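# Swing the hanging ball to topple the red pin

## Task

Knock the red pin over, or off the raised deck, by swinging the hanging ball into it, while every other pin stays upright on the deck. Until a pin is down, nothing may touch it except another pin, the ball or the ball's cord. The ball and cord may touch it only if the robot's last contact with them happened while the ball was pulled well back from its rest position, on the side away from the pins. After the red pin is down, the ball or cord may touch pins still standing as long as the robot is touching neither. The robot must never touch any pin. The stand, deck and base board form a single loose piece. From the moment the ball is released from well back until the red pin is down, neither the robot nor anything from the bench may touch that piece. Before the red pin is down, no pin may lean far, tip or fall because that piece was jolted or tilted, or while the robot is touching the ball or cord. The robot must stay off both the ball and the cord while a pin is being struck or leaning far, and for a short time afterwards. Breaking any of these rules fails the task, and a result that holds only because the robot is holding it in place at the end does not count.

## Robot and tools

ROBOT. There are two Kinova Gen3 arms, each with 7 revolute joints and a Robotiq 2F-85 parallel gripper. They are named left_arm and right_arm, and the names are not image sides. In the scene frame (metres), the origin lies on the table top midway between the arms, +x points out over the table, +z points up, and left_arm is on the +y side. The bases are at left_arm (+0.007, +0.354, 0) and right_arm (+0.005, -0.308, 0), each with a small yaw.

execute_actions. The argument is actions, a list holding at most one entry. An empty list moves nothing and returns the current state together with pictures. An action entry is {"rows": [...], "steps": n}. It carries 1 to 15 rows, steps runs from 1 to 15 (default 15, and at least 4 in practice), and each step lasts 1/30 s. Row k is applied on step k, and the last row repeats for any remaining steps. A wait entry is {"steps": n} with no rows, with n up to 300. It is counted from the previous result, so your reply time uses up part of it. The optional boolean pictures asks for camera images.

ROW LAYOUT. Each row is one flat list of 20 numbers covering both arms, even when only one arm moves. The first 10 belong to left_arm: 7 joint targets, then gripper position, force_limit and speed. The next 10 are the same for right_arm. The joint numbers are absolute target angles in radians, in the same order and convention as the Joint positions block: waist, shoulder, upper arm roll, elbow, forearm roll, wrist pitch, wrist roll. Their ranges are ±6.283, ±2.250, ±6.283, ±2.580, ±6.283, ±2.100 and ±6.283. A call is refused, and nothing is sent, if a target is more than 0.013 rad beyond a limit and also farther out than that joint's current angle. A target past a joint's real end gets clipped to that end, and the result may then report "joint sent to its limit". On each step the controller keeps every target close to the measured angle: within 0.304 rad for the first four joints and 0.266 rad for the last three. If the resulting gripper target would lie more than 70 mm from the gripper's current position, the whole arm's targets are scaled back. Large moves therefore take several calls, and an arm may still be travelling when a result arrives. An arm's joints speed up and slow down together.

GRIPPER NUMBERS. All three lie in [-1, 1] and are absolute settings. For position, +1 is fully open (85 mm), about -0.8 brings the pads together, and -1 closes until something blocks the fingers. force_limit ranges from about 20 N at -1, through 128 N at 0, to 235 N at +1. speed ranges from about 20 mm/s at -1, through 85 at 0, to 150 at +1, and a faster close squeezes a little harder. To leave a gripper unchanged, repeat its last three numbers, because a 0 is itself a command. A new force_limit or speed takes effect only together with a position change of at least 0.01. The fingertips move roughly 13 mm farther out as they close.

RESULTS. The state line gives, for each arm, end_effector_position (metres, scene frame) and end_effector_quat_wxyz. That point sits between the closed pads, and the fingertips reach 6 to 19 mm beyond it. The printed position can drift from the truth at long reach. The gripper's +z axis runs along the fingers and its y axis along the closing direction. Joint positions and Joint velocities list 7 values per arm (rad, rad/s). object_status means: 0 moving, 1 blocked while opening, 2 blocked while closing (a grasp), 3 at the requested position or pads together. position_measured is in counts: 3 is open, 78 ≈ 60 mm, 130 ≈ 40 mm, 180 ≈ 20 mm, 230 is closed. HELD marks steps on which your row was partly or wholly not sent. "joint command not followed" means the clearance check changed joint targets. The result is taken 4 steps before the action ends, and those last steps run while you reply. Between calls, the arms keep heading for the last row until they settle.

zoom_image. It takes camera ("cam_head_left" or "cam_head_right") and region [x0, y0, x1, y1] in pixels of that camera's latest 672x504 image, at most 504 pixels on a side, and returns an enlarged view. Both cameras sit behind the robot at roughly x -0.22, z 0.73 and look down at the table. Their calibration may be off by a couple of degrees and a few millimetres.

read_manual. The optional section ("licences") returns licence texts only.

finished_scene. The argument scene is the number of the current scene.

CAUTIONS. Keep the arms from striking or pressing on each other. Keep every object on the table. Avoid slams, drops and hard shoves. Contact torque reaching a joint's load limit (49.6 N m for the first four joints, 31.2 N m for the wrist joints) freezes that arm for 10 s. Holding a load heats the motors: a MOTOR HOT line appears from 60 °C, and at 75 °C an OVER-TEMPERATURE FAULT lets the arm sag. Loose objects may occasionally get nudged by outside pushes. For this job, keep the gripper away from all pins and from the stand, deck and base piece. Pull the ball well back on the side away from the pins before releasing it, then move clear and leave everything alone until the red pin is down.

Each tool is called after "Request:" by a JSON object that holds its "method" and its "body".

## Session

Request:
{"method": "execute_actions", "body": {"actions": []}}

Scene clock: 0.00 s of 3800.00 s.
left_arm: end_effector_position=(+0.1228, -0.0436, +0.1921) position_measured=3 object_status=3 end_effector_quat_wxyz=(+0.034, +0.991, -0.125, -0.033) | right_arm: end_effector_position=(+0.1962, -0.3959, +0.1905) position_measured=3 object_status=3 end_effector_quat_wxyz=(-0.260, +0.740, -0.616, +0.066)
Joint positions: left_arm=[ 0.622  0.385  0.528  1.838 -0.128  0.937 -0.486] | right_arm=[ 0.859 -0.013  0.306  2.494 -0.702  0.9   -1.327]
Joint velocities: left_arm=[ 0.    -0.    -0.    -0.    -0.    -0.001 -0.   ] | right_arm=[-0.001 -0.001  0.001  0.    -0.    -0.     0.   ]
Motor temperatures (°C, as the motors report them): left_arm=[36 32 30 30 36 39 41] | right_arm=[33 30 27 28 33 37 45]

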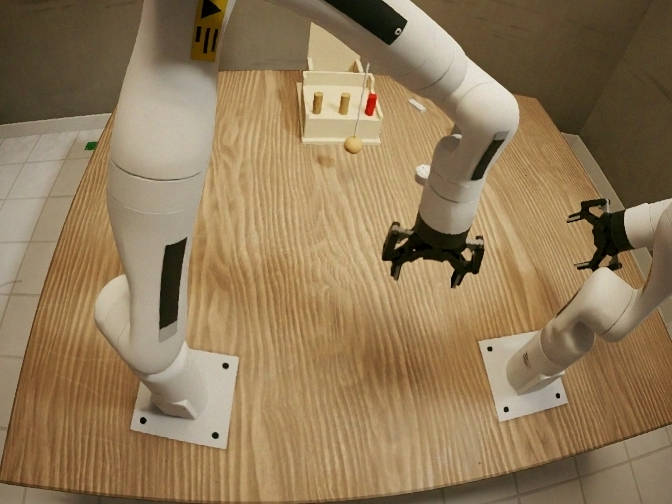

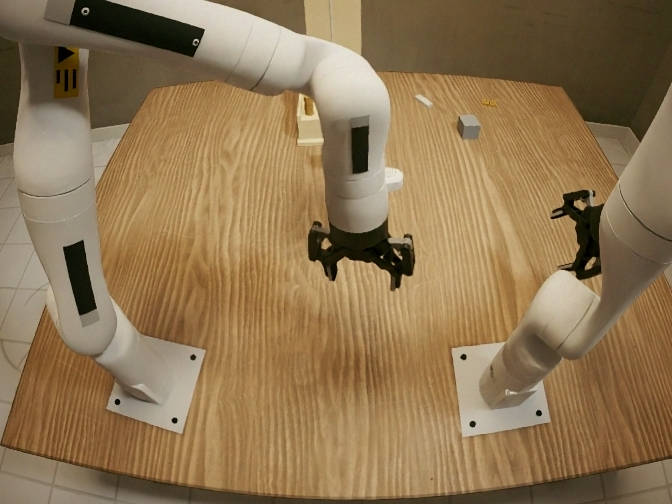

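Request:
{"method": "execute_actions", "body": {"actions": [{"rows":[[-0.3,0.3,0,1.9,0,0.6,0,1,-1,0,0.859,-0.013,0.306,2.494,-0.702,0.9,-1.327,1,0,0]]}]}}

Request:
{"method": "execute_actions", "body": {"actions": [{"steps":50}], "pictures": true}}

Request:
{"method": "zoom_image", "body": {"camera": "cam_head_left", "region": [250,0,450,200]}}

Request:
{"method": "zoom_image", "body": {"camera": "cam_head_right", "region": [250,0,450,200]}}

Scene clock: 0.57 s of 3800.00 s.
left_arm: end_effector_position=(+0.2597, -0.0124, +0.1948) position_measured=3 object_status=3 end_effector_quat_wxyz=(+0.089, +0.985, +0.144, +0.009) | right_arm: end_effector_position=(+0.1963, -0.3960, +0.1906) position_measured=3 object_status=3 end_effector_quat_wxyz=(-0.260, +0.740, -0.616, +0.066)
Joint positions: left_arm=[ 0.438  0.343  0.354  1.867 -0.065  0.787 -0.328] | right_arm=[ 0.859 -0.013  0.306  2.494 -0.702  0.9   -1.327]
Joint velocities: left_arm=[-0.6   -0.091 -0.603  0.068  0.144 -0.417  0.528] | right_arm=[-0.001  0.001 -0.     0.     0.     0.    -0.   ]
Motor temperatures (°C, as the motors report them): left_arm=[36 32 30 30 36 39 41] | right_arm=[33 30 27 28 33 37 45]
Steps of this call (steps 1 to 6: nothing new was sent; steps 7 to 17: the first 11 steps of this action). Readings (joint positions | what the end effector reports):
7: left_arm=[0.620 0.384 0.528 1.838 -0.127 0.936 -0.485] | right_arm=[0.859 -0.013 0.306 2.494 -0.702 0.900 -1.327] | left_arm position_measured=3 object_status=3 | right_arm position_measured=3 object_status=3
8: left_arm=[0.614 0.382 0.525 1.840 -0.123 0.932 -0.480] | right_arm=[0.859 -0.013 0.306 2.494 -0.702 0.900 -1.327] | left_arm position_measured=3 object_status=3 | right_arm position_measured=3 object_status=3
10: left_arm=[0.584 0.373 0.501 1.845 -0.111 0.908 -0.456] | right_arm=[0.859 -0.013 0.306 2.494 -0.702 0.900 -1.327] | left_arm position_measured=3 object_status=3 | right_arm position_measured=3 object_status=3
14: left_arm=[0.499 0.354 0.415 1.860 -0.081 0.834 -0.381] | right_arm=[0.859 -0.013 0.306 2.494 -0.702 0.900 -1.327] | left_arm position_measured=3 object_status=3 | right_arm position_measured=3 object_status=3
17: the state above

Scene clock: 2.23 s of 3800.00 s.
left_arm: end_effector_position=(+0.4875, +0.4028, +0.2085) position_measured=3 object_status=3 end_effector_quat_wxyz=(+0.111, +0.641, +0.748, +0.129) | right_arm: end_effector_position=(+0.1963, -0.3960, +0.1906) position_measured=3 object_status=3 end_effector_quat_wxyz=(-0.260, +0.740, -0.616, +0.066)
Joint positions: left_arm=[-0.3  0.3 -0.   1.9 -0.   0.6 -0. ] | right_arm=[ 0.859 -0.013  0.306  2.494 -0.702  0.9   -1.327]
Joint velocities: left_arm=[-0.001 -0.    -0.     0.     0.001 -0.    -0.   ] | right_arm=[ 0. -0. -0. -0. -0. -0. -0.]
Motor temperatures (°C, as the motors report them): left_arm=[36 32 30 30 36 39 41] | right_arm=[33 30 27 28 33 37 45]
Kept back: nothing.
Steps of this call (steps 1 to 4: the last 4 steps of your previous action; steps 5 to 50: the robot went on to your last target). Readings (joint positions | what the end effector reports):
1: left_arm=[0.418 0.341 0.334 1.869 -0.060 0.773 -0.310] | right_arm=[0.859 -0.013 0.306 2.494 -0.702 0.900 -1.327] | left_arm position_measured=3 object_status=3 | right_arm position_measured=3 object_status=3
2: left_arm=[0.398 0.338 0.314 1.871 -0.056 0.761 -0.293] | right_arm=[0.859 -0.013 0.306 2.494 -0.702 0.900 -1.327] | left_arm position_measured=3 object_status=3 | right_arm position_measured=3 object_status=3
4: left_arm=[0.359 0.333 0.275 1.875 -0.048 0.739 -0.258] | right_arm=[0.859 -0.013 0.306 2.494 -0.702 0.900 -1.327] | left_arm position_measured=3 object_status=3 | right_arm position_measured=3 object_status=3
8: left_arm=[0.277 0.325 0.203 1.881 -0.036 0.703 -0.192] | right_arm=[0.859 -0.013 0.306 2.494 -0.702 0.900 -1.327] | left_arm position_measured=3 object_status=3 | right_arm position_measured=3 object_status=3
50: the state above

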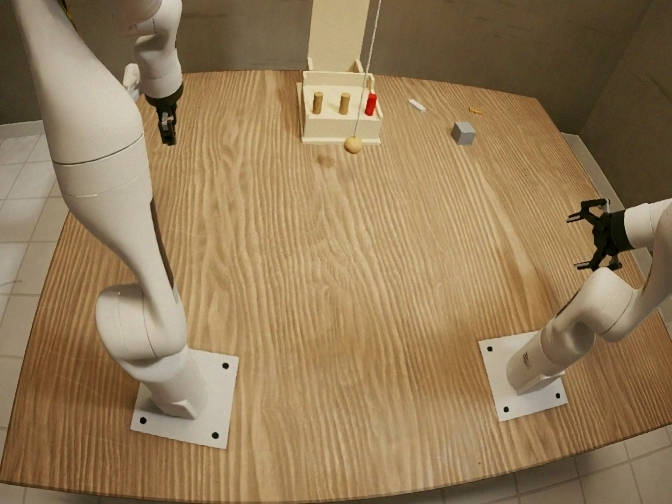

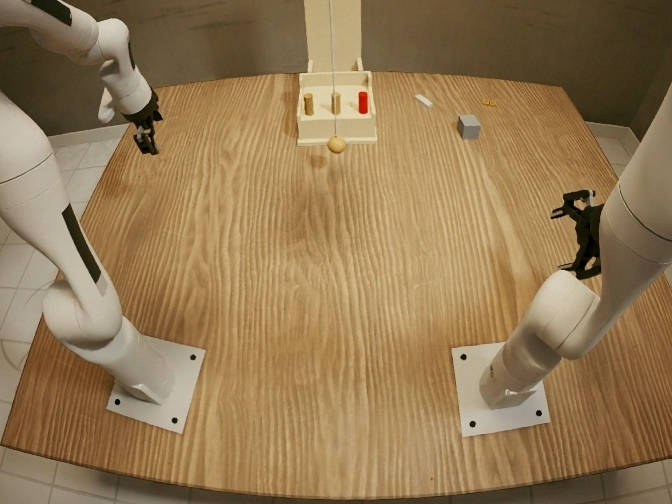

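Region (250, 0, 450, 200) of cam_head_left's 672x504 image, scaled by 2.520, with more detail than that image has.

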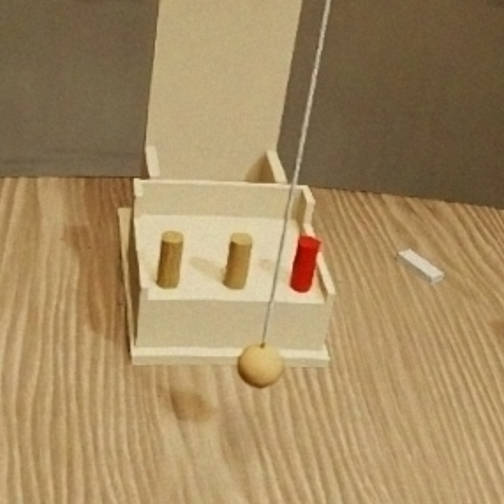

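Region (250, 0, 450, 200) of cam_head_right's 672x504 image, scaled by 2.520, with more detail than that image has.

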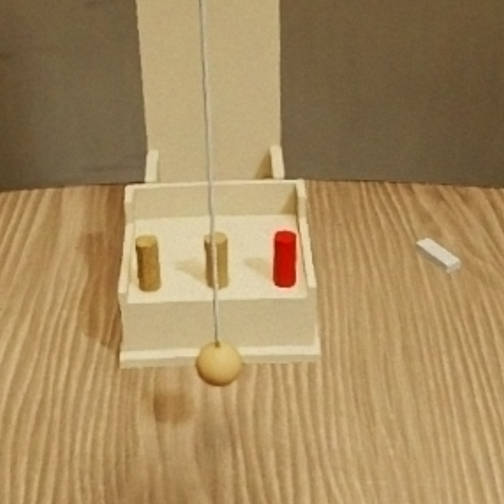

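Request:
{"method": "execute_actions", "body": {"actions": [{"rows":[[0.384,0.577,0,2.239,0,-0.416,1.571,1,-1,0,0.859,-0.013,0.306,2.494,-0.702,0.9,-1.327,1,0,0]]}]}}

Request:
{"method": "execute_actions", "body": {"actions": [{"steps":55}], "pictures": true}}

Request:
{"method": "zoom_image", "body": {"camera": "cam_head_left", "region": [250,50,450,250]}}

Request:
{"method": "zoom_image", "body": {"camera": "cam_head_right", "region": [250,50,450,250]}}

Scene clock: 3.33 s of 3800.00 s.
left_arm: end_effector_position=(+0.4339, +0.3112, +0.1080) position_measured=3 object_status=3 end_effector_quat_wxyz=(+0.078, +0.660, +0.745, +0.064) | right_arm: end_effector_position=(+0.1963, -0.3960, +0.1906) position_measured=3 object_status=3 end_effector_quat_wxyz=(-0.260, +0.740, -0.616, +0.066)
Joint positions: left_arm=[-0.104  0.44  -0.001  2.064 -0.     0.436  0.163] | right_arm=[ 0.859 -0.013  0.306  2.494 -0.702  0.9   -1.327]
Joint velocities: left_arm=[ 0.773  0.397  0.002  0.508  0.002 -0.663  0.666] | right_arm=[-0.     0.     0.    -0.     0.    -0.001  0.   ]
Motor temperatures (°C, as the motors report them): left_arm=[36 32 30 30 36 39 41] | right_arm=[33 30 27 28 33 37 45]
Steps of this call (steps 1 to 15: the robot went on to your last target; steps 16 to 22: nothing new was sent; steps 23 to 33: the first 11 steps of this action). Readings (joint positions | what the end effector reports):
23: left_arm=[-0.298 0.301 -0.000 1.901 -0.000 0.599 0.001] | right_arm=[0.859 -0.013 0.306 2.494 -0.702 0.900 -1.327] | left_arm position_measured=3 object_status=3 | right_arm position_measured=3 object_status=3
24: left_arm=[-0.291 0.307 -0.002 1.905 -0.001 0.594 0.005] | right_arm=[0.859 -0.013 0.306 2.494 -0.702 0.900 -1.327] | left_arm position_measured=3 object_status=3 | right_arm position_measured=3 object_status=3
26: left_arm=[-0.261 0.333 -0.003 1.931 -0.001 0.570 0.028] | right_arm=[0.859 -0.013 0.306 2.494 -0.702 0.900 -1.327] | left_arm position_measured=3 object_status=3 | right_arm position_measured=3 object_status=3
30: left_arm=[-0.176 0.398 -0.001 2.010 -0.000 0.498 0.100] | right_arm=[0.859 -0.013 0.306 2.494 -0.702 0.900 -1.327] | left_arm position_measured=3 object_status=3 | right_arm position_measured=3 object_status=3
33: the state above

Scene clock: 5.17 s of 3800.00 s.
left_arm: end_effector_position=(+0.4600, +0.0588, +0.1101) position_measured=3 object_status=3 end_effector_quat_wxyz=(+0.350, +0.244, +0.899, -0.095) | right_arm: end_effector_position=(+0.1963, -0.3960, +0.1906) position_measured=3 object_status=3 end_effector_quat_wxyz=(-0.260, +0.740, -0.616, +0.066)
Joint positions: left_arm=[ 0.384  0.577  0.     2.239 -0.    -0.416  1.571] | right_arm=[ 0.859 -0.013  0.306  2.494 -0.702  0.9   -1.327]
Joint velocities: left_arm=[0.    0.    0.    0.001 0.    0.002 0.   ] | right_arm=[ 0.  0.  0.  0. -0.  0. -0.]
Motor temperatures (°C, as the motors report them): left_arm=[36 32 30 30 36 39 41] | right_arm=[33 30 27 28 33 37 45]
Kept back: nothing.
Steps of this call (steps 1 to 4: the last 4 steps of your previous action; steps 5 to 55: the robot went on to your last target). Readings (joint positions | what the end effector reports):
1: left_arm=[-0.077 0.453 -0.001 2.081 -0.000 0.413 0.185] | right_arm=[0.859 -0.013 0.306 2.494 -0.702 0.900 -1.327] | left_arm position_measured=3 object_status=3 | right_arm position_measured=3 object_status=3
2: left_arm=[-0.050 0.465 -0.001 2.096 -0.000 0.389 0.209] | right_arm=[0.859 -0.013 0.306 2.494 -0.702 0.900 -1.327] | left_arm position_measured=3 object_status=3 | right_arm position_measured=3 object_status=3
4: left_arm=[0.008 0.487 -0.001 2.125 -0.000 0.339 0.259] | right_arm=[0.859 -0.013 0.306 2.494 -0.702 0.900 -1.327] | left_arm position_measured=3 object_status=3 | right_arm position_measured=3 object_status=3
8: left_arm=[0.133 0.522 -0.001 2.170 -0.000 0.231 0.368] | right_arm=[0.859 -0.013 0.306 2.494 -0.702 0.900 -1.327] | left_arm position_measured=3 object_status=3 | right_arm position_measured=3 object_status=3
55: the state above

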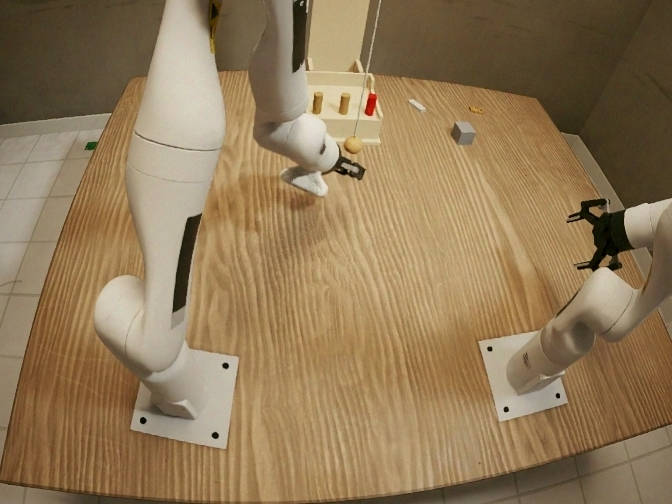

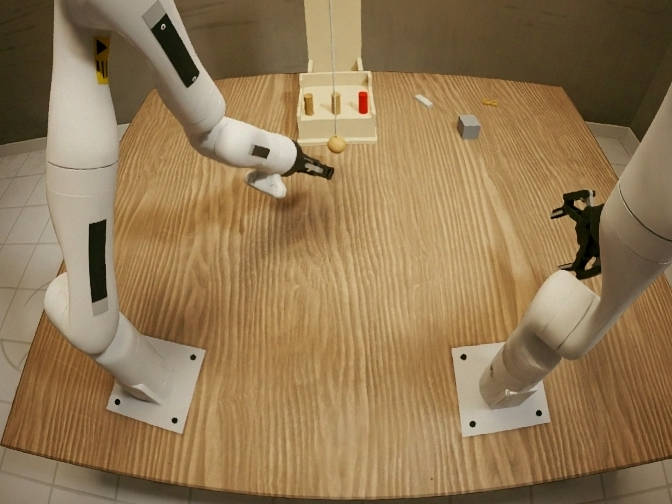

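Region (250, 50, 450, 250) of cam_head_left's 672x504 image, scaled by 2.520, with more detail than that image has.

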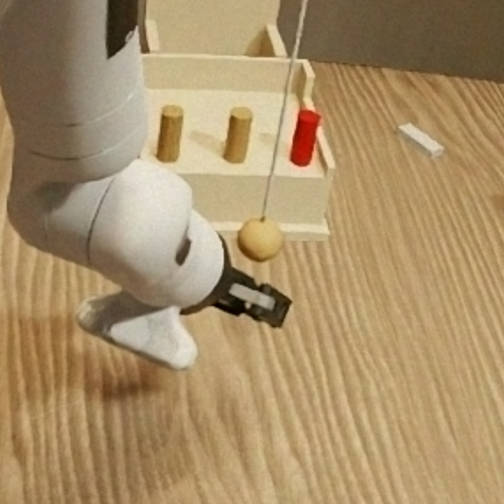

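Region (250, 50, 450, 250) of cam_head_right's 672x504 image, scaled by 2.520, with more detail than that image has.

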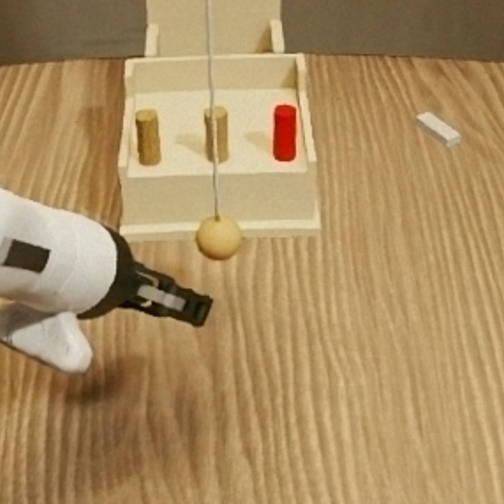

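Request:
{"method": "execute_actions", "body": {"actions": [{"rows":[[0.365,0.729,0,1.934,0,-0.263,1.571,1,-1,0,0.859,-0.013,0.306,2.494,-0.702,0.9,-1.327,1,0,0]]}]}}

Request:
{"method": "execute_actions", "body": {"actions": [{"steps":20}], "pictures": true}}

Request:
{"method": "zoom_image", "body": {"camera": "cam_head_left", "region": [290,80,410,200]}}

Request:
{"method": "zoom_image", "body": {"camera": "cam_head_right", "region": [290,80,410,200]}}

Scene clock: 5.93 s of 3800.00 s.
left_arm: end_effector_position=(+0.5327, +0.0274, +0.0938) position_measured=3 object_status=3 end_effector_quat_wxyz=(+0.351, +0.237, +0.901, -0.092) | right_arm: end_effector_position=(+0.1963, -0.3960, +0.1906) position_measured=3 object_status=3 end_effector_quat_wxyz=(-0.260, +0.740, -0.616, +0.066)
Joint positions: left_arm=[ 0.369  0.701 -0.     1.99   0.    -0.291  1.571] | right_arm=[ 0.859 -0.013  0.306  2.494 -0.702  0.9   -1.327]
Joint velocities: left_arm=[-0.043  0.32  -0.003 -0.729  0.001  0.363 -0.   ] | right_arm=[ 0.     0.     0.    -0.     0.     0.001  0.   ]
Motor temperatures (°C, as the motors report them): left_arm=[36 32 30 30 36 39 41] | right_arm=[33 30 27 28 33 37 45]
Steps of this call (steps 1 to 12: the robot went on to your last target; steps 13 to 23: the first 11 steps of this action). Readings (joint positions | what the end effector reports):
13: left_arm=[0.384 0.578 0.000 2.238 -0.000 -0.415 1.571] | right_arm=[0.859 -0.013 0.306 2.494 -0.702 0.900 -1.327] | left_arm position_measured=3 object_status=3 | right_arm position_measured=3 object_status=3
14: left_arm=[0.384 0.581 0.000 2.233 -0.000 -0.413 1.571] | right_arm=[0.859 -0.013 0.306 2.494 -0.702 0.900 -1.327] | left_arm position_measured=3 object_status=3 | right_arm position_measured=3 object_status=3
16: left_arm=[0.382 0.597 0.000 2.206 -0.000 -0.399 1.571] | right_arm=[0.859 -0.013 0.306 2.494 -0.702 0.900 -1.327] | left_arm position_measured=3 object_status=3 | right_arm position_measured=3 object_status=3
20: left_arm=[0.374 0.658 0.000 2.085 -0.000 -0.338 1.571] | right_arm=[0.859 -0.013 0.306 2.494 -0.702 0.900 -1.327] | left_arm position_measured=3 object_status=3 | right_arm position_measured=3 object_status=3
23: the state above

Scene clock: 6.60 s of 3800.00 s.
left_arm: end_effector_position=(+0.5484, +0.0209, +0.0901) position_measured=3 object_status=3 end_effector_quat_wxyz=(+0.351, +0.236, +0.902, -0.092) | right_arm: end_effector_position=(+0.1963, -0.3960, +0.1906) position_measured=3 object_status=3 end_effector_quat_wxyz=(-0.260, +0.740, -0.616, +0.066)
Joint positions: left_arm=[ 0.365  0.729 -0.     1.934  0.    -0.263  1.571] | right_arm=[ 0.859 -0.013  0.306  2.494 -0.702  0.9   -1.327]
Joint velocities: left_arm=[ 0.001  0.001 -0.    -0.    -0.     0.001 -0.   ] | right_arm=[-0.    -0.001  0.     0.    -0.    -0.001  0.   ]
Motor temperatures (°C, as the motors report them): left_arm=[36 32 30 30 36 39 41] | right_arm=[33 30 27 28 33 37 45]
Kept back: nothing.
Steps of this call (steps 1 to 4: the last 4 steps of your previous action; steps 5 to 20: the robot went on to your last target). Readings (joint positions | what the end effector reports):
1: left_arm=[0.367 0.711 -0.000 1.968 0.000 -0.281 1.571] | right_arm=[0.859 -0.013 0.306 2.494 -0.702 0.900 -1.327] | left_arm position_measured=3 object_status=3 | right_arm position_measured=3 object_status=3
2: left_arm=[0.366 0.718 -0.000 1.952 0.000 -0.272 1.571] | right_arm=[0.859 -0.013 0.306 2.494 -0.702 0.900 -1.327] | left_arm position_measured=3 object_status=3 | right_arm position_measured=3 object_status=3
4: left_arm=[0.365 0.724 -0.000 1.937 0.000 -0.265 1.571] | right_arm=[0.859 -0.013 0.306 2.494 -0.702 0.900 -1.327] | left_arm position_measured=3 object_status=3 | right_arm position_measured=3 object_status=3
8: left_arm=[0.365 0.727 -0.000 1.934 -0.000 -0.263 1.571] | right_arm=[0.859 -0.013 0.306 2.494 -0.702 0.900 -1.327] | left_arm position_measured=3 object_status=3 | right_arm position_measured=3 object_status=3
20: the state above

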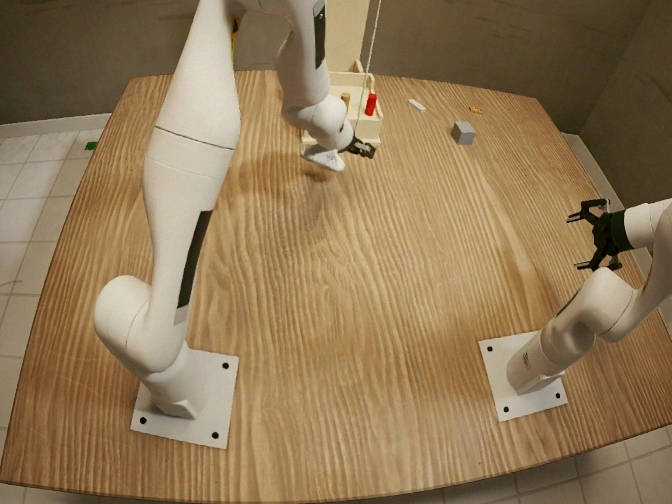

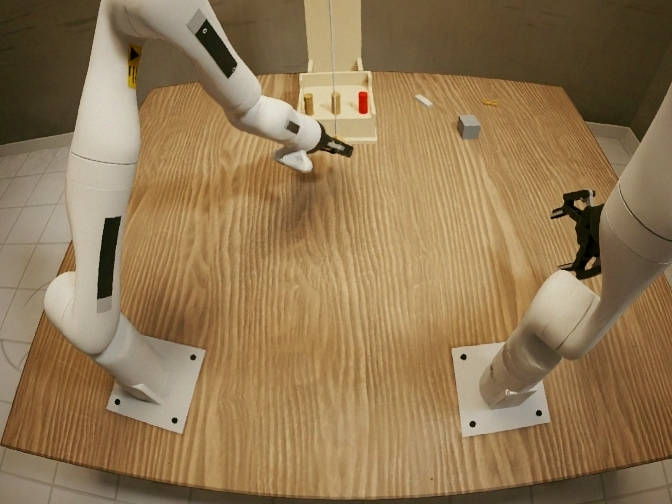

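Region (290, 80, 410, 200) of cam_head_left's 672x504 image, scaled by 4.200, with more detail than that image has.

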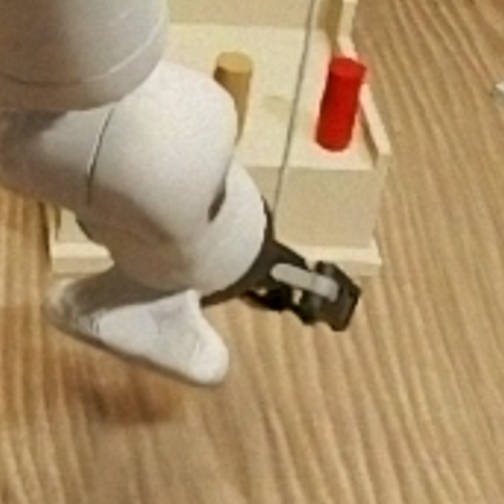

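Region (290, 80, 410, 200) of cam_head_right's 672x504 image, scaled by 4.200, with more detail than that image has.

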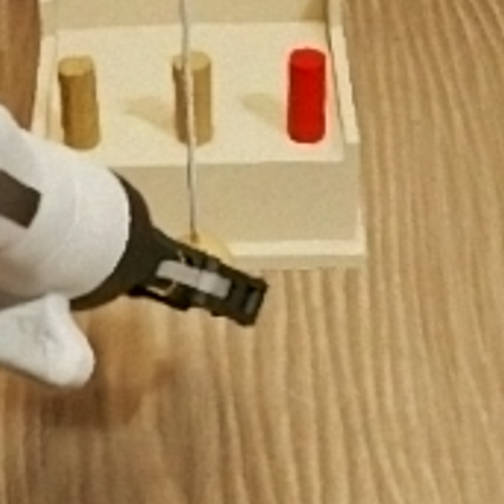

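What I saw was the knuckle. Try closing.

Request:
{"method": "execute_actions", "body": {"actions": [{"rows":[[0.365,0.729,0,1.934,0,-0.263,1.571,-1,-1,0,0.859,-0.013,0.306,2.494,-0.702,0.9,-1.327,1,0,0]]}]}}

Request:
{"method": "execute_actions", "body": {"actions": [{"steps":20}], "pictures": true}}

Request:
{"method": "zoom_image", "body": {"camera": "cam_head_left", "region": [290,80,410,200]}}

Request:
{"method": "zoom_image", "body": {"camera": "cam_head_right", "region": [290,80,410,200]}}

Scene clock: 7.13 s of 3800.00 s.
left_arm: end_effector_position=(+0.5484, +0.0209, +0.0900) position_measured=66 object_status=0 end_effector_quat_wxyz=(+0.351, +0.236, +0.902, -0.092) | right_arm: end_effector_position=(+0.1963, -0.3960, +0.1906) position_measured=3 object_status=3 end_effector_quat_wxyz=(-0.260, +0.740, -0.616, +0.066)
Joint positions: left_arm=[ 0.365  0.729  0.     1.934 -0.    -0.263  1.571] | right_arm=[ 0.859 -0.013  0.306  2.494 -0.702  0.9   -1.327]
Joint velocities: left_arm=[ 0.001  0.    -0.    -0.     0.002  0.001  0.   ] | right_arm=[-0.     0.001  0.001  0.    -0.    -0.001 -0.   ]
Motor temperatures (°C, as the motors report them): left_arm=[36 32 30 30 36 39 41] | right_arm=[33 30 27 28 33 37 45]
Steps of this call (steps 1 to 5: the robot went on to your last target; steps 6 to 16: the first 11 steps of this action). Readings (joint positions | what the end effector reports):
6: left_arm=[0.365 0.729 0.000 1.934 0.000 -0.263 1.571] | right_arm=[0.859 -0.013 0.306 2.494 -0.702 0.900 -1.327] | left_arm position_measured=3 object_status=0 | right_arm position_measured=3 object_status=3
7: left_arm=[0.365 0.729 0.000 1.934 -0.000 -0.263 1.571] | right_arm=[0.859 -0.013 0.306 2.494 -0.702 0.900 -1.327] | left_arm position_measured=4 object_status=0 | right_arm position_measured=3 object_status=3
9: left_arm=[0.365 0.729 0.000 1.934 0.000 -0.263 1.571] | right_arm=[0.859 -0.013 0.306 2.494 -0.702 0.900 -1.327] | left_arm position_measured=14 object_status=0 | right_arm position_measured=3 object_status=3
13: left_arm=[0.365 0.729 -0.000 1.934 0.000 -0.263 1.571] | right_arm=[0.859 -0.013 0.306 2.494 -0.702 0.900 -1.327] | left_arm position_measured=43 object_status=0 | right_arm position_measured=3 object_status=3
16: the state above

Scene clock: 7.80 s of 3800.00 s.
left_arm: end_effector_position=(+0.5484, +0.0209, +0.0901) position_measured=125 object_status=2 end_effector_quat_wxyz=(+0.351, +0.236, +0.902, -0.092) | right_arm: end_effector_position=(+0.1963, -0.3960, +0.1906) position_measured=3 object_status=3 end_effector_quat_wxyz=(-0.260, +0.740, -0.616, +0.066)
Joint positions: left_arm=[ 0.365  0.729  0.     1.934 -0.    -0.263  1.571] | right_arm=[ 0.859 -0.013  0.306  2.494 -0.702  0.9   -1.327]
Joint velocities: left_arm=[ 0.001 -0.    -0.     0.    -0.    -0.002  0.   ] | right_arm=[ 0.     0.001 -0.001 -0.     0.     0.    -0.   ]
Motor temperatures (°C, as the motors report them): left_arm=[36 32 30 30 36 39 41] | right_arm=[33 30 27 28 33 37 45]
Kept back: nothing.
Steps of this call (steps 1 to 4: the last 4 steps of your previous action; steps 5 to 15: the robot went on to your last target; steps 16 to 20: nothing new was sent). Readings (joint positions | what the end effector reports):
1: left_arm=[0.365 0.729 0.000 1.934 -0.000 -0.263 1.571] | right_arm=[0.859 -0.013 0.306 2.494 -0.702 0.900 -1.327] | left_arm position_measured=73 object_status=0 | right_arm position_measured=3 object_status=3
2: left_arm=[0.365 0.729 0.000 1.934 -0.000 -0.263 1.571] | right_arm=[0.859 -0.013 0.306 2.494 -0.702 0.900 -1.327] | left_arm position_measured=81 object_status=0 | right_arm position_measured=3 object_status=3
4: left_arm=[0.365 0.729 -0.000 1.934 0.000 -0.263 1.571] | right_arm=[0.859 -0.013 0.306 2.494 -0.702 0.900 -1.327] | left_arm position_measured=96 object_status=0 | right_arm position_measured=3 object_status=3
8: left_arm=[0.365 0.729 0.000 1.934 -0.000 -0.263 1.571] | right_arm=[0.859 -0.013 0.306 2.494 -0.702 0.900 -1.327] | left_arm position_measured=125 object_status=0 | right_arm position_measured=3 object_status=3
20: the state above
All arms were judged still, so your last target was given up. Only a new action makes them travel on or press farther. Fingers that are still opening or closing keep moving.

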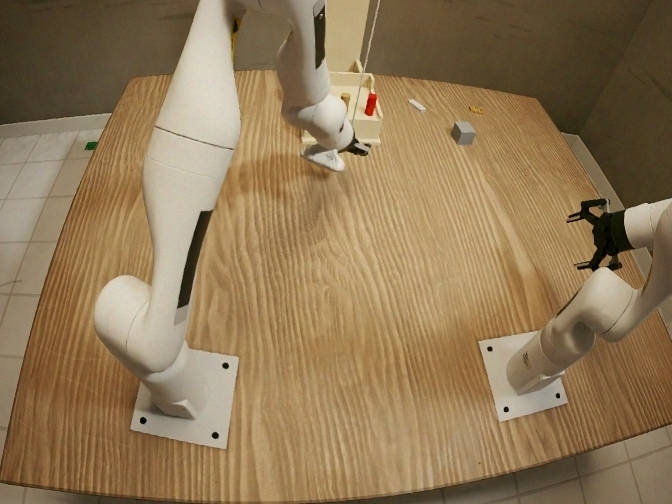

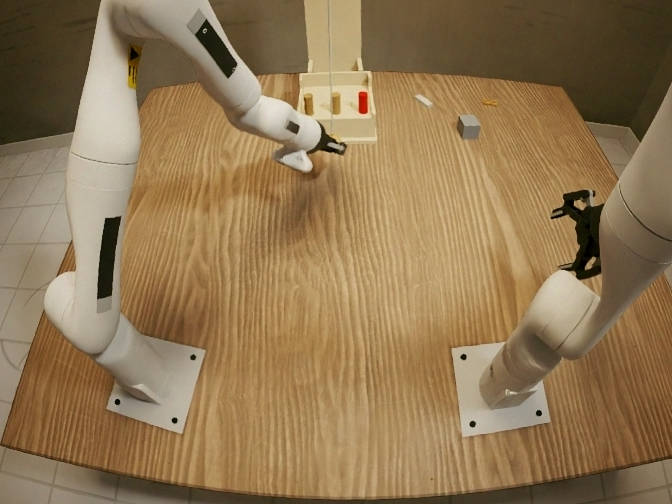

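Region (290, 80, 410, 200) of cam_head_left's 672x504 image, scaled by 4.200, with more detail than that image has.

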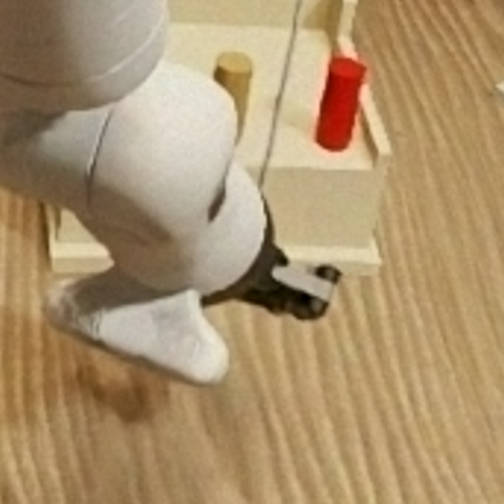

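Region (290, 80, 410, 200) of cam_head_right's 672x504 image, scaled by 4.200, with more detail than that image has.

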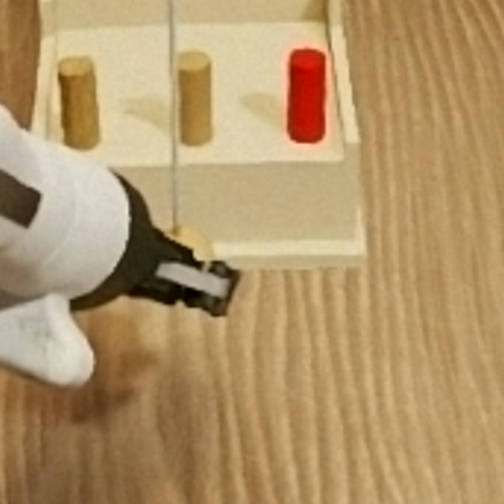

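Request:
{"method": "execute_actions", "body": {"actions": [{"rows":[[0.466,0.178,0,2.493,0,-0.171,1.571,-1,-1,0,0.859,-0.013,0.306,2.494,-0.702,0.9,-1.327,1,0,0]]}]}}

Request:
{"method": "execute_actions", "body": {"actions": [{"steps":35}], "pictures": true}}

Request:
{"method": "zoom_image", "body": {"camera": "cam_head_right", "region": [200,0,450,250]}}

Scene clock: 8.50 s of 3800.00 s.
left_arm: end_effector_position=(+0.4510, +0.0379, +0.1394) position_measured=125 object_status=2 end_effector_quat_wxyz=(+0.327, +0.265, +0.902, -0.096) | right_arm: end_effector_position=(+0.1963, -0.3960, +0.1906) position_measured=3 object_status=3 end_effector_quat_wxyz=(-0.260, +0.740, -0.616, +0.066)
Joint positions: left_arm=[ 0.425  0.49   0.     2.165 -0.    -0.209  1.571] | right_arm=[ 0.859 -0.013  0.306  2.494 -0.702  0.9   -1.327]
Joint velocities: left_arm=[ 0.143 -0.909 -0.002  0.904 -0.     0.137 -0.   ] | right_arm=[ 0.    -0.001 -0.001  0.    -0.    -0.     0.   ]
Motor temperatures (°C, as the motors report them): left_arm=[36 32 30 30 36 39 41] | right_arm=[33 30 27 28 33 37 45]
Steps of this call (steps 1 to 10: nothing new was sent; steps 11 to 21: the first 11 steps of this action). Readings (joint positions | what the end effector reports):
11: left_arm=[0.365 0.728 -0.000 1.935 0.000 -0.263 1.571] | right_arm=[0.859 -0.013 0.306 2.494 -0.702 0.900 -1.327] | left_arm position_measured=125 object_status=2 | right_arm position_measured=3 object_status=3
12: left_arm=[0.368 0.721 -0.001 1.941 0.000 -0.261 1.571] | right_arm=[0.859 -0.013 0.306 2.494 -0.702 0.900 -1.327] | left_arm position_measured=125 object_status=2 | right_arm position_measured=3 object_status=3
14: left_arm=[0.377 0.691 -0.001 1.968 0.000 -0.253 1.571] | right_arm=[0.859 -0.013 0.306 2.494 -0.702 0.900 -1.327] | left_arm position_measured=125 object_status=2 | right_arm position_measured=3 object_status=3
18: left_arm=[0.408 0.579 0.000 2.075 -0.000 -0.225 1.571] | right_arm=[0.859 -0.013 0.306 2.494 -0.702 0.900 -1.327] | left_arm position_measured=125 object_status=2 | right_arm position_measured=3 object_status=3
21: the state above

Scene clock: 9.67 s of 3800.00 s.
left_arm: end_effector_position=(+0.3222, +0.1015, +0.1692) position_measured=125 object_status=2 end_effector_quat_wxyz=(+0.300, +0.286, +0.905, -0.095) | right_arm: end_effector_position=(+0.1963, -0.3960, +0.1906) position_measured=3 object_status=3 end_effector_quat_wxyz=(-0.260, +0.740, -0.616, +0.066)
Joint positions: left_arm=[ 0.466  0.178 -0.     2.493  0.    -0.171  1.571] | right_arm=[ 0.859 -0.013  0.306  2.494 -0.702  0.9   -1.327]
Joint velocities: left_arm=[ 0.    -0.    -0.    -0.     0.001  0.001 -0.   ] | right_arm=[ 0.    -0.001 -0.     0.     0.    -0.    -0.   ]
Motor temperatures (°C, as the motors report them): left_arm=[36 32 30 30 36 39 41] | right_arm=[33 30 27 28 33 37 45]
Kept back: nothing.
Steps of this call (steps 1 to 4: the last 4 steps of your previous action; steps 5 to 30: the robot went on to your last target; steps 31 to 35: nothing new was sent). Readings (joint positions | what the end effector reports):
1: left_arm=[0.430 0.459 0.000 2.195 -0.000 -0.204 1.571] | right_arm=[0.859 -0.013 0.306 2.494 -0.702 0.900 -1.327] | left_arm position_measured=125 object_status=2 | right_arm position_measured=3 object_status=3
2: left_arm=[0.434 0.429 0.000 2.226 -0.000 -0.200 1.571] | right_arm=[0.859 -0.013 0.306 2.494 -0.702 0.900 -1.327] | left_arm position_measured=125 object_status=2 | right_arm position_measured=3 object_status=3
4: left_arm=[0.441 0.370 0.000 2.287 -0.000 -0.194 1.571] | right_arm=[0.859 -0.013 0.306 2.494 -0.702 0.900 -1.327] | left_arm position_measured=125 object_status=2 | right_arm position_measured=3 object_status=3
8: left_arm=[0.456 0.257 0.000 2.409 -0.000 -0.180 1.571] | right_arm=[0.859 -0.013 0.306 2.494 -0.702 0.900 -1.327] | left_arm position_measured=125 object_status=2 | right_arm position_measured=3 object_status=3
35: the state above
All arms were judged still, so your last target was given up. Only a new action makes them travel on or press farther. Fingers that are still opening or closing keep moving.

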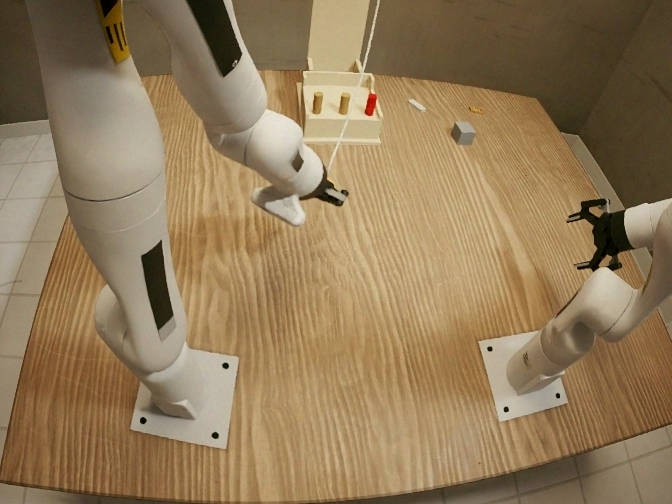

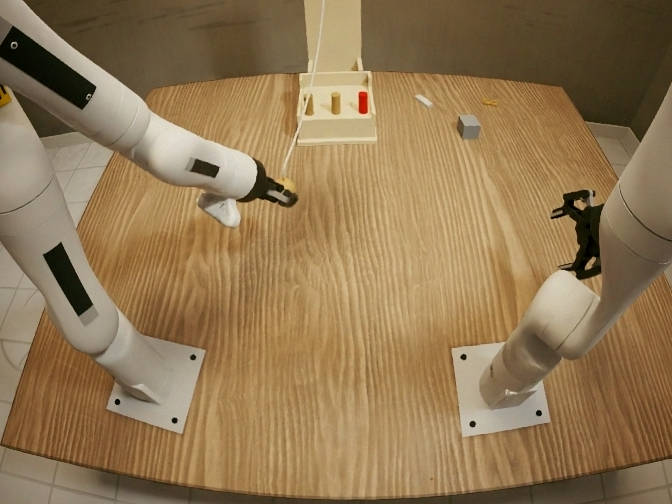

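Region (200, 0, 450, 250) of cam_head_right's 672x504 image, scaled by 2.016, with more detail than that image has.

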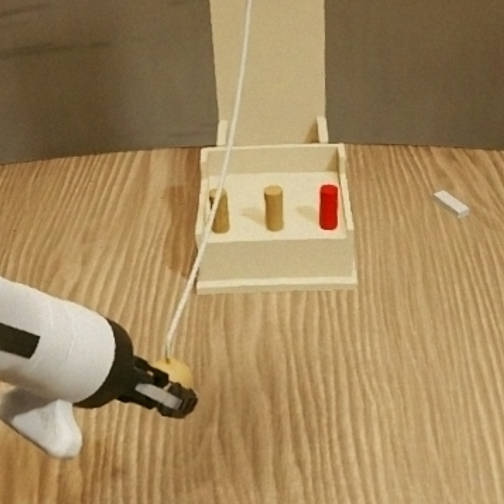

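Slight slack; release and retreat.

Request:
{"method": "execute_actions", "body": {"actions": [{"rows":[[0.466,0.178,0,2.493,0,-0.171,1.571,1,-1,1,0.859,-0.013,0.306,2.494,-0.702,0.9,-1.327,1,0,0]],"steps":12}]}}

Request:
{"method": "execute_actions", "body": {"actions": [{"rows":[[-0.1,0.178,0,2.493,0,0.1,1.571,1,-1,1,0.859,-0.013,0.306,2.494,-0.702,0.9,-1.327,1,0,0]],"steps":10}], "pictures": true}}

Request:
{"method": "execute_actions", "body": {"actions": [{"steps":90}], "pictures": true}}

Scene clock: 10.10 s of 3800.00 s.
left_arm: end_effector_position=(+0.3223, +0.1014, +0.1693) position_measured=55 object_status=0 end_effector_quat_wxyz=(+0.301, +0.286, +0.905, -0.095) | right_arm: end_effector_position=(+0.1963, -0.3960, +0.1906) position_measured=3 object_status=3 end_effector_quat_wxyz=(-0.260, +0.740, -0.616, +0.066)
Joint positions: left_arm=[ 0.466  0.178 -0.     2.493  0.    -0.171  1.571] | right_arm=[ 0.859 -0.013  0.306  2.494 -0.702  0.9   -1.327]
Joint velocities: left_arm=[ 0.001  0.     0.    -0.     0.     0.001  0.   ] | right_arm=[-0.    -0.001 -0.002  0.    -0.     0.    -0.   ]
Motor temperatures (°C, as the motors report them): left_arm=[36 32 30 30 36 39 41] | right_arm=[33 30 27 28 33 37 45]
Steps of this call (steps 1 to 5: nothing new was sent; steps 6 to 13: the first 8 steps of this action). Readings (joint positions | what the end effector reports):
6: left_arm=[0.466 0.178 -0.000 2.493 0.000 -0.171 1.571] | right_arm=[0.859 -0.013 0.306 2.494 -0.702 0.900 -1.327] | left_arm position_measured=125 object_status=0 | right_arm position_measured=3 object_status=3
7: left_arm=[0.466 0.178 -0.000 2.493 0.000 -0.171 1.571] | right_arm=[0.859 -0.013 0.306 2.494 -0.702 0.900 -1.327] | left_arm position_measured=123 object_status=0 | right_arm position_measured=3 object_status=3
9: left_arm=[0.466 0.178 -0.000 2.493 0.000 -0.171 1.571] | right_arm=[0.859 -0.013 0.306 2.494 -0.702 0.900 -1.327] | left_arm position_measured=105 object_status=0 | right_arm position_measured=3 object_status=3
13: the state above

Scene clock: 10.43 s of 3800.00 s.
left_arm: end_effector_position=(+0.3286, +0.1398, +0.1572) position_measured=3 object_status=0 end_effector_quat_wxyz=(+0.273, +0.247, +0.927, -0.073) | right_arm: end_effector_position=(+0.1963, -0.3960, +0.1906) position_measured=3 object_status=3 end_effector_quat_wxyz=(-0.260, +0.740, -0.616, +0.066)
Joint positions: left_arm=[ 0.374  0.178  0.001  2.492 -0.    -0.1    1.571] | right_arm=[ 0.859 -0.013  0.306  2.494 -0.702  0.9   -1.327]
Joint velocities: left_arm=[-0.943 -0.     0.    -0.     0.001  0.74  -0.   ] | right_arm=[ 0.     0.001  0.001  0.001  0.    -0.    -0.   ]
Motor temperatures (°C, as the motors report them): left_arm=[36 32 30 30 36 39 41] | right_arm=[33 30 27 28 33 37 45]
Steps of this call (steps 1 to 4: the last 4 steps of your previous action; steps 5 to 10: the first 6 steps of this action). Readings (joint positions | what the end effector reports):
5: left_arm=[0.464 0.178 0.000 2.493 -0.000 -0.170 1.571] | right_arm=[0.859 -0.013 0.306 2.494 -0.702 0.900 -1.327] | left_arm position_measured=7 object_status=0 | right_arm position_measured=3 object_status=3
6: left_arm=[0.457 0.178 0.001 2.493 -0.000 -0.166 1.571] | right_arm=[0.859 -0.013 0.306 2.494 -0.702 0.900 -1.327] | left_arm position_measured=5 object_status=0 | right_arm position_measured=3 object_status=3
8: left_arm=[0.426 0.178 0.001 2.492 -0.000 -0.143 1.571] | right_arm=[0.859 -0.013 0.306 2.494 -0.702 0.900 -1.327] | left_arm position_measured=4 object_status=0 | right_arm position_measured=3 object_status=3
10: the state above

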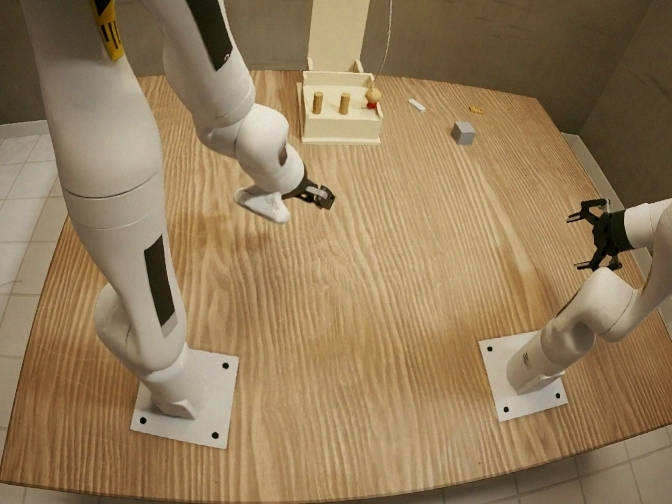

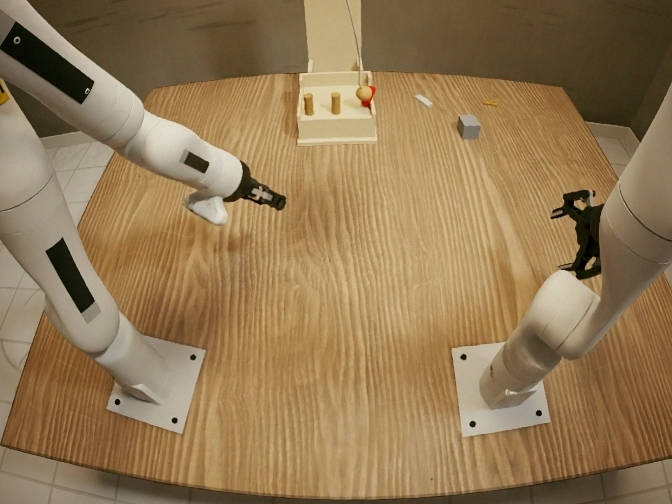

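Scene clock: 13.43 s of 3800.00 s.
left_arm: end_effector_position=(+0.3348, +0.3135, +0.1286) position_measured=3 object_status=3 end_effector_quat_wxyz=(+0.184, +0.023, +0.983, -0.004) | right_arm: end_effector_position=(+0.1963, -0.3960, +0.1906) position_measured=3 object_status=3 end_effector_quat_wxyz=(-0.260, +0.740, -0.616, +0.066)
Joint positions: left_arm=[-0.1    0.178  0.     2.493 -0.     0.1    1.571] | right_arm=[ 0.859 -0.013  0.306  2.494 -0.702  0.9   -1.327]
Joint velocities: left_arm=[ 0.001  0.    -0.     0.     0.001 -0.001  0.   ] | right_arm=[ 0.001  0.001 -0.     0.    -0.    -0.    -0.   ]
Motor temperatures (°C, as the motors report them): left_arm=[36 32 30 30 36 39 41] | right_arm=[33 30 27 28 33 37 45]
Kept back: nothing.
Steps of this call (steps 1 to 4: the last 4 steps of your previous action; steps 5 to 45: the robot went on to your last target; steps 46 to 90: nothing new was sent). Readings (joint positions | what the end effector reports):
1: left_arm=[0.341 0.178 0.001 2.492 -0.000 -0.076 1.571] | right_arm=[0.859 -0.013 0.306 2.494 -0.702 0.900 -1.327] | left_arm position_measured=3 object_status=0 | right_arm position_measured=3 object_status=3
2: left_arm=[0.307 0.178 0.001 2.493 -0.000 -0.054 1.571] | right_arm=[0.859 -0.013 0.306 2.494 -0.702 0.900 -1.327] | left_arm position_measured=3 object_status=0 | right_arm position_measured=3 object_status=3
4: left_arm=[0.240 0.178 0.000 2.493 -0.000 -0.016 1.571] | right_arm=[0.859 -0.013 0.306 2.494 -0.702 0.900 -1.327] | left_arm position_measured=3 object_status=0 | right_arm position_measured=3 object_status=3
8: left_arm=[0.097 0.178 0.000 2.493 -0.000 0.038 1.571] | right_arm=[0.859 -0.013 0.306 2.494 -0.702 0.900 -1.327] | left_arm position_measured=3 object_status=3 | right_arm position_measured=3 object_status=3
90: the state above
All arms were judged still, so your last target was given up. Only a new action makes them travel on or press farther. Fingers that are still opening or closing keep moving.

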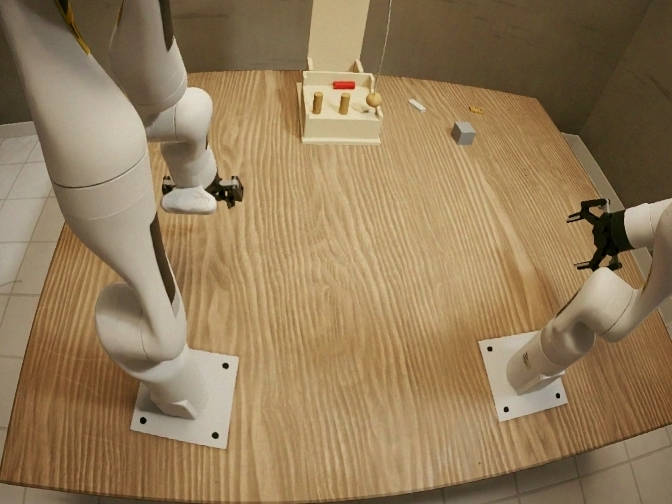

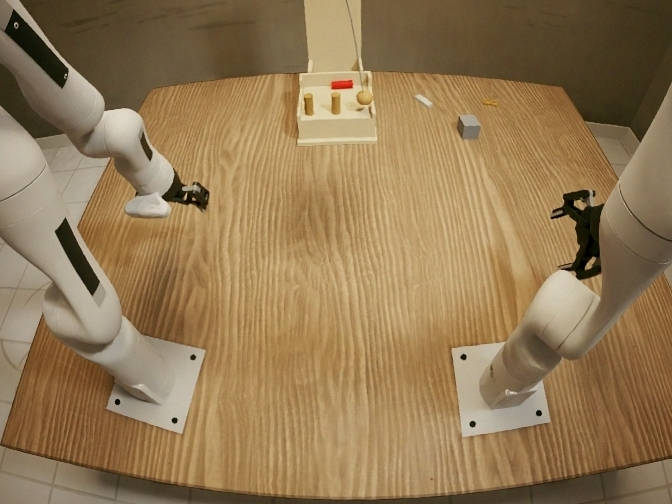

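Request:
{"method": "finished_scene", "body": {"scene": 1}}

The scene is finished: the task was done.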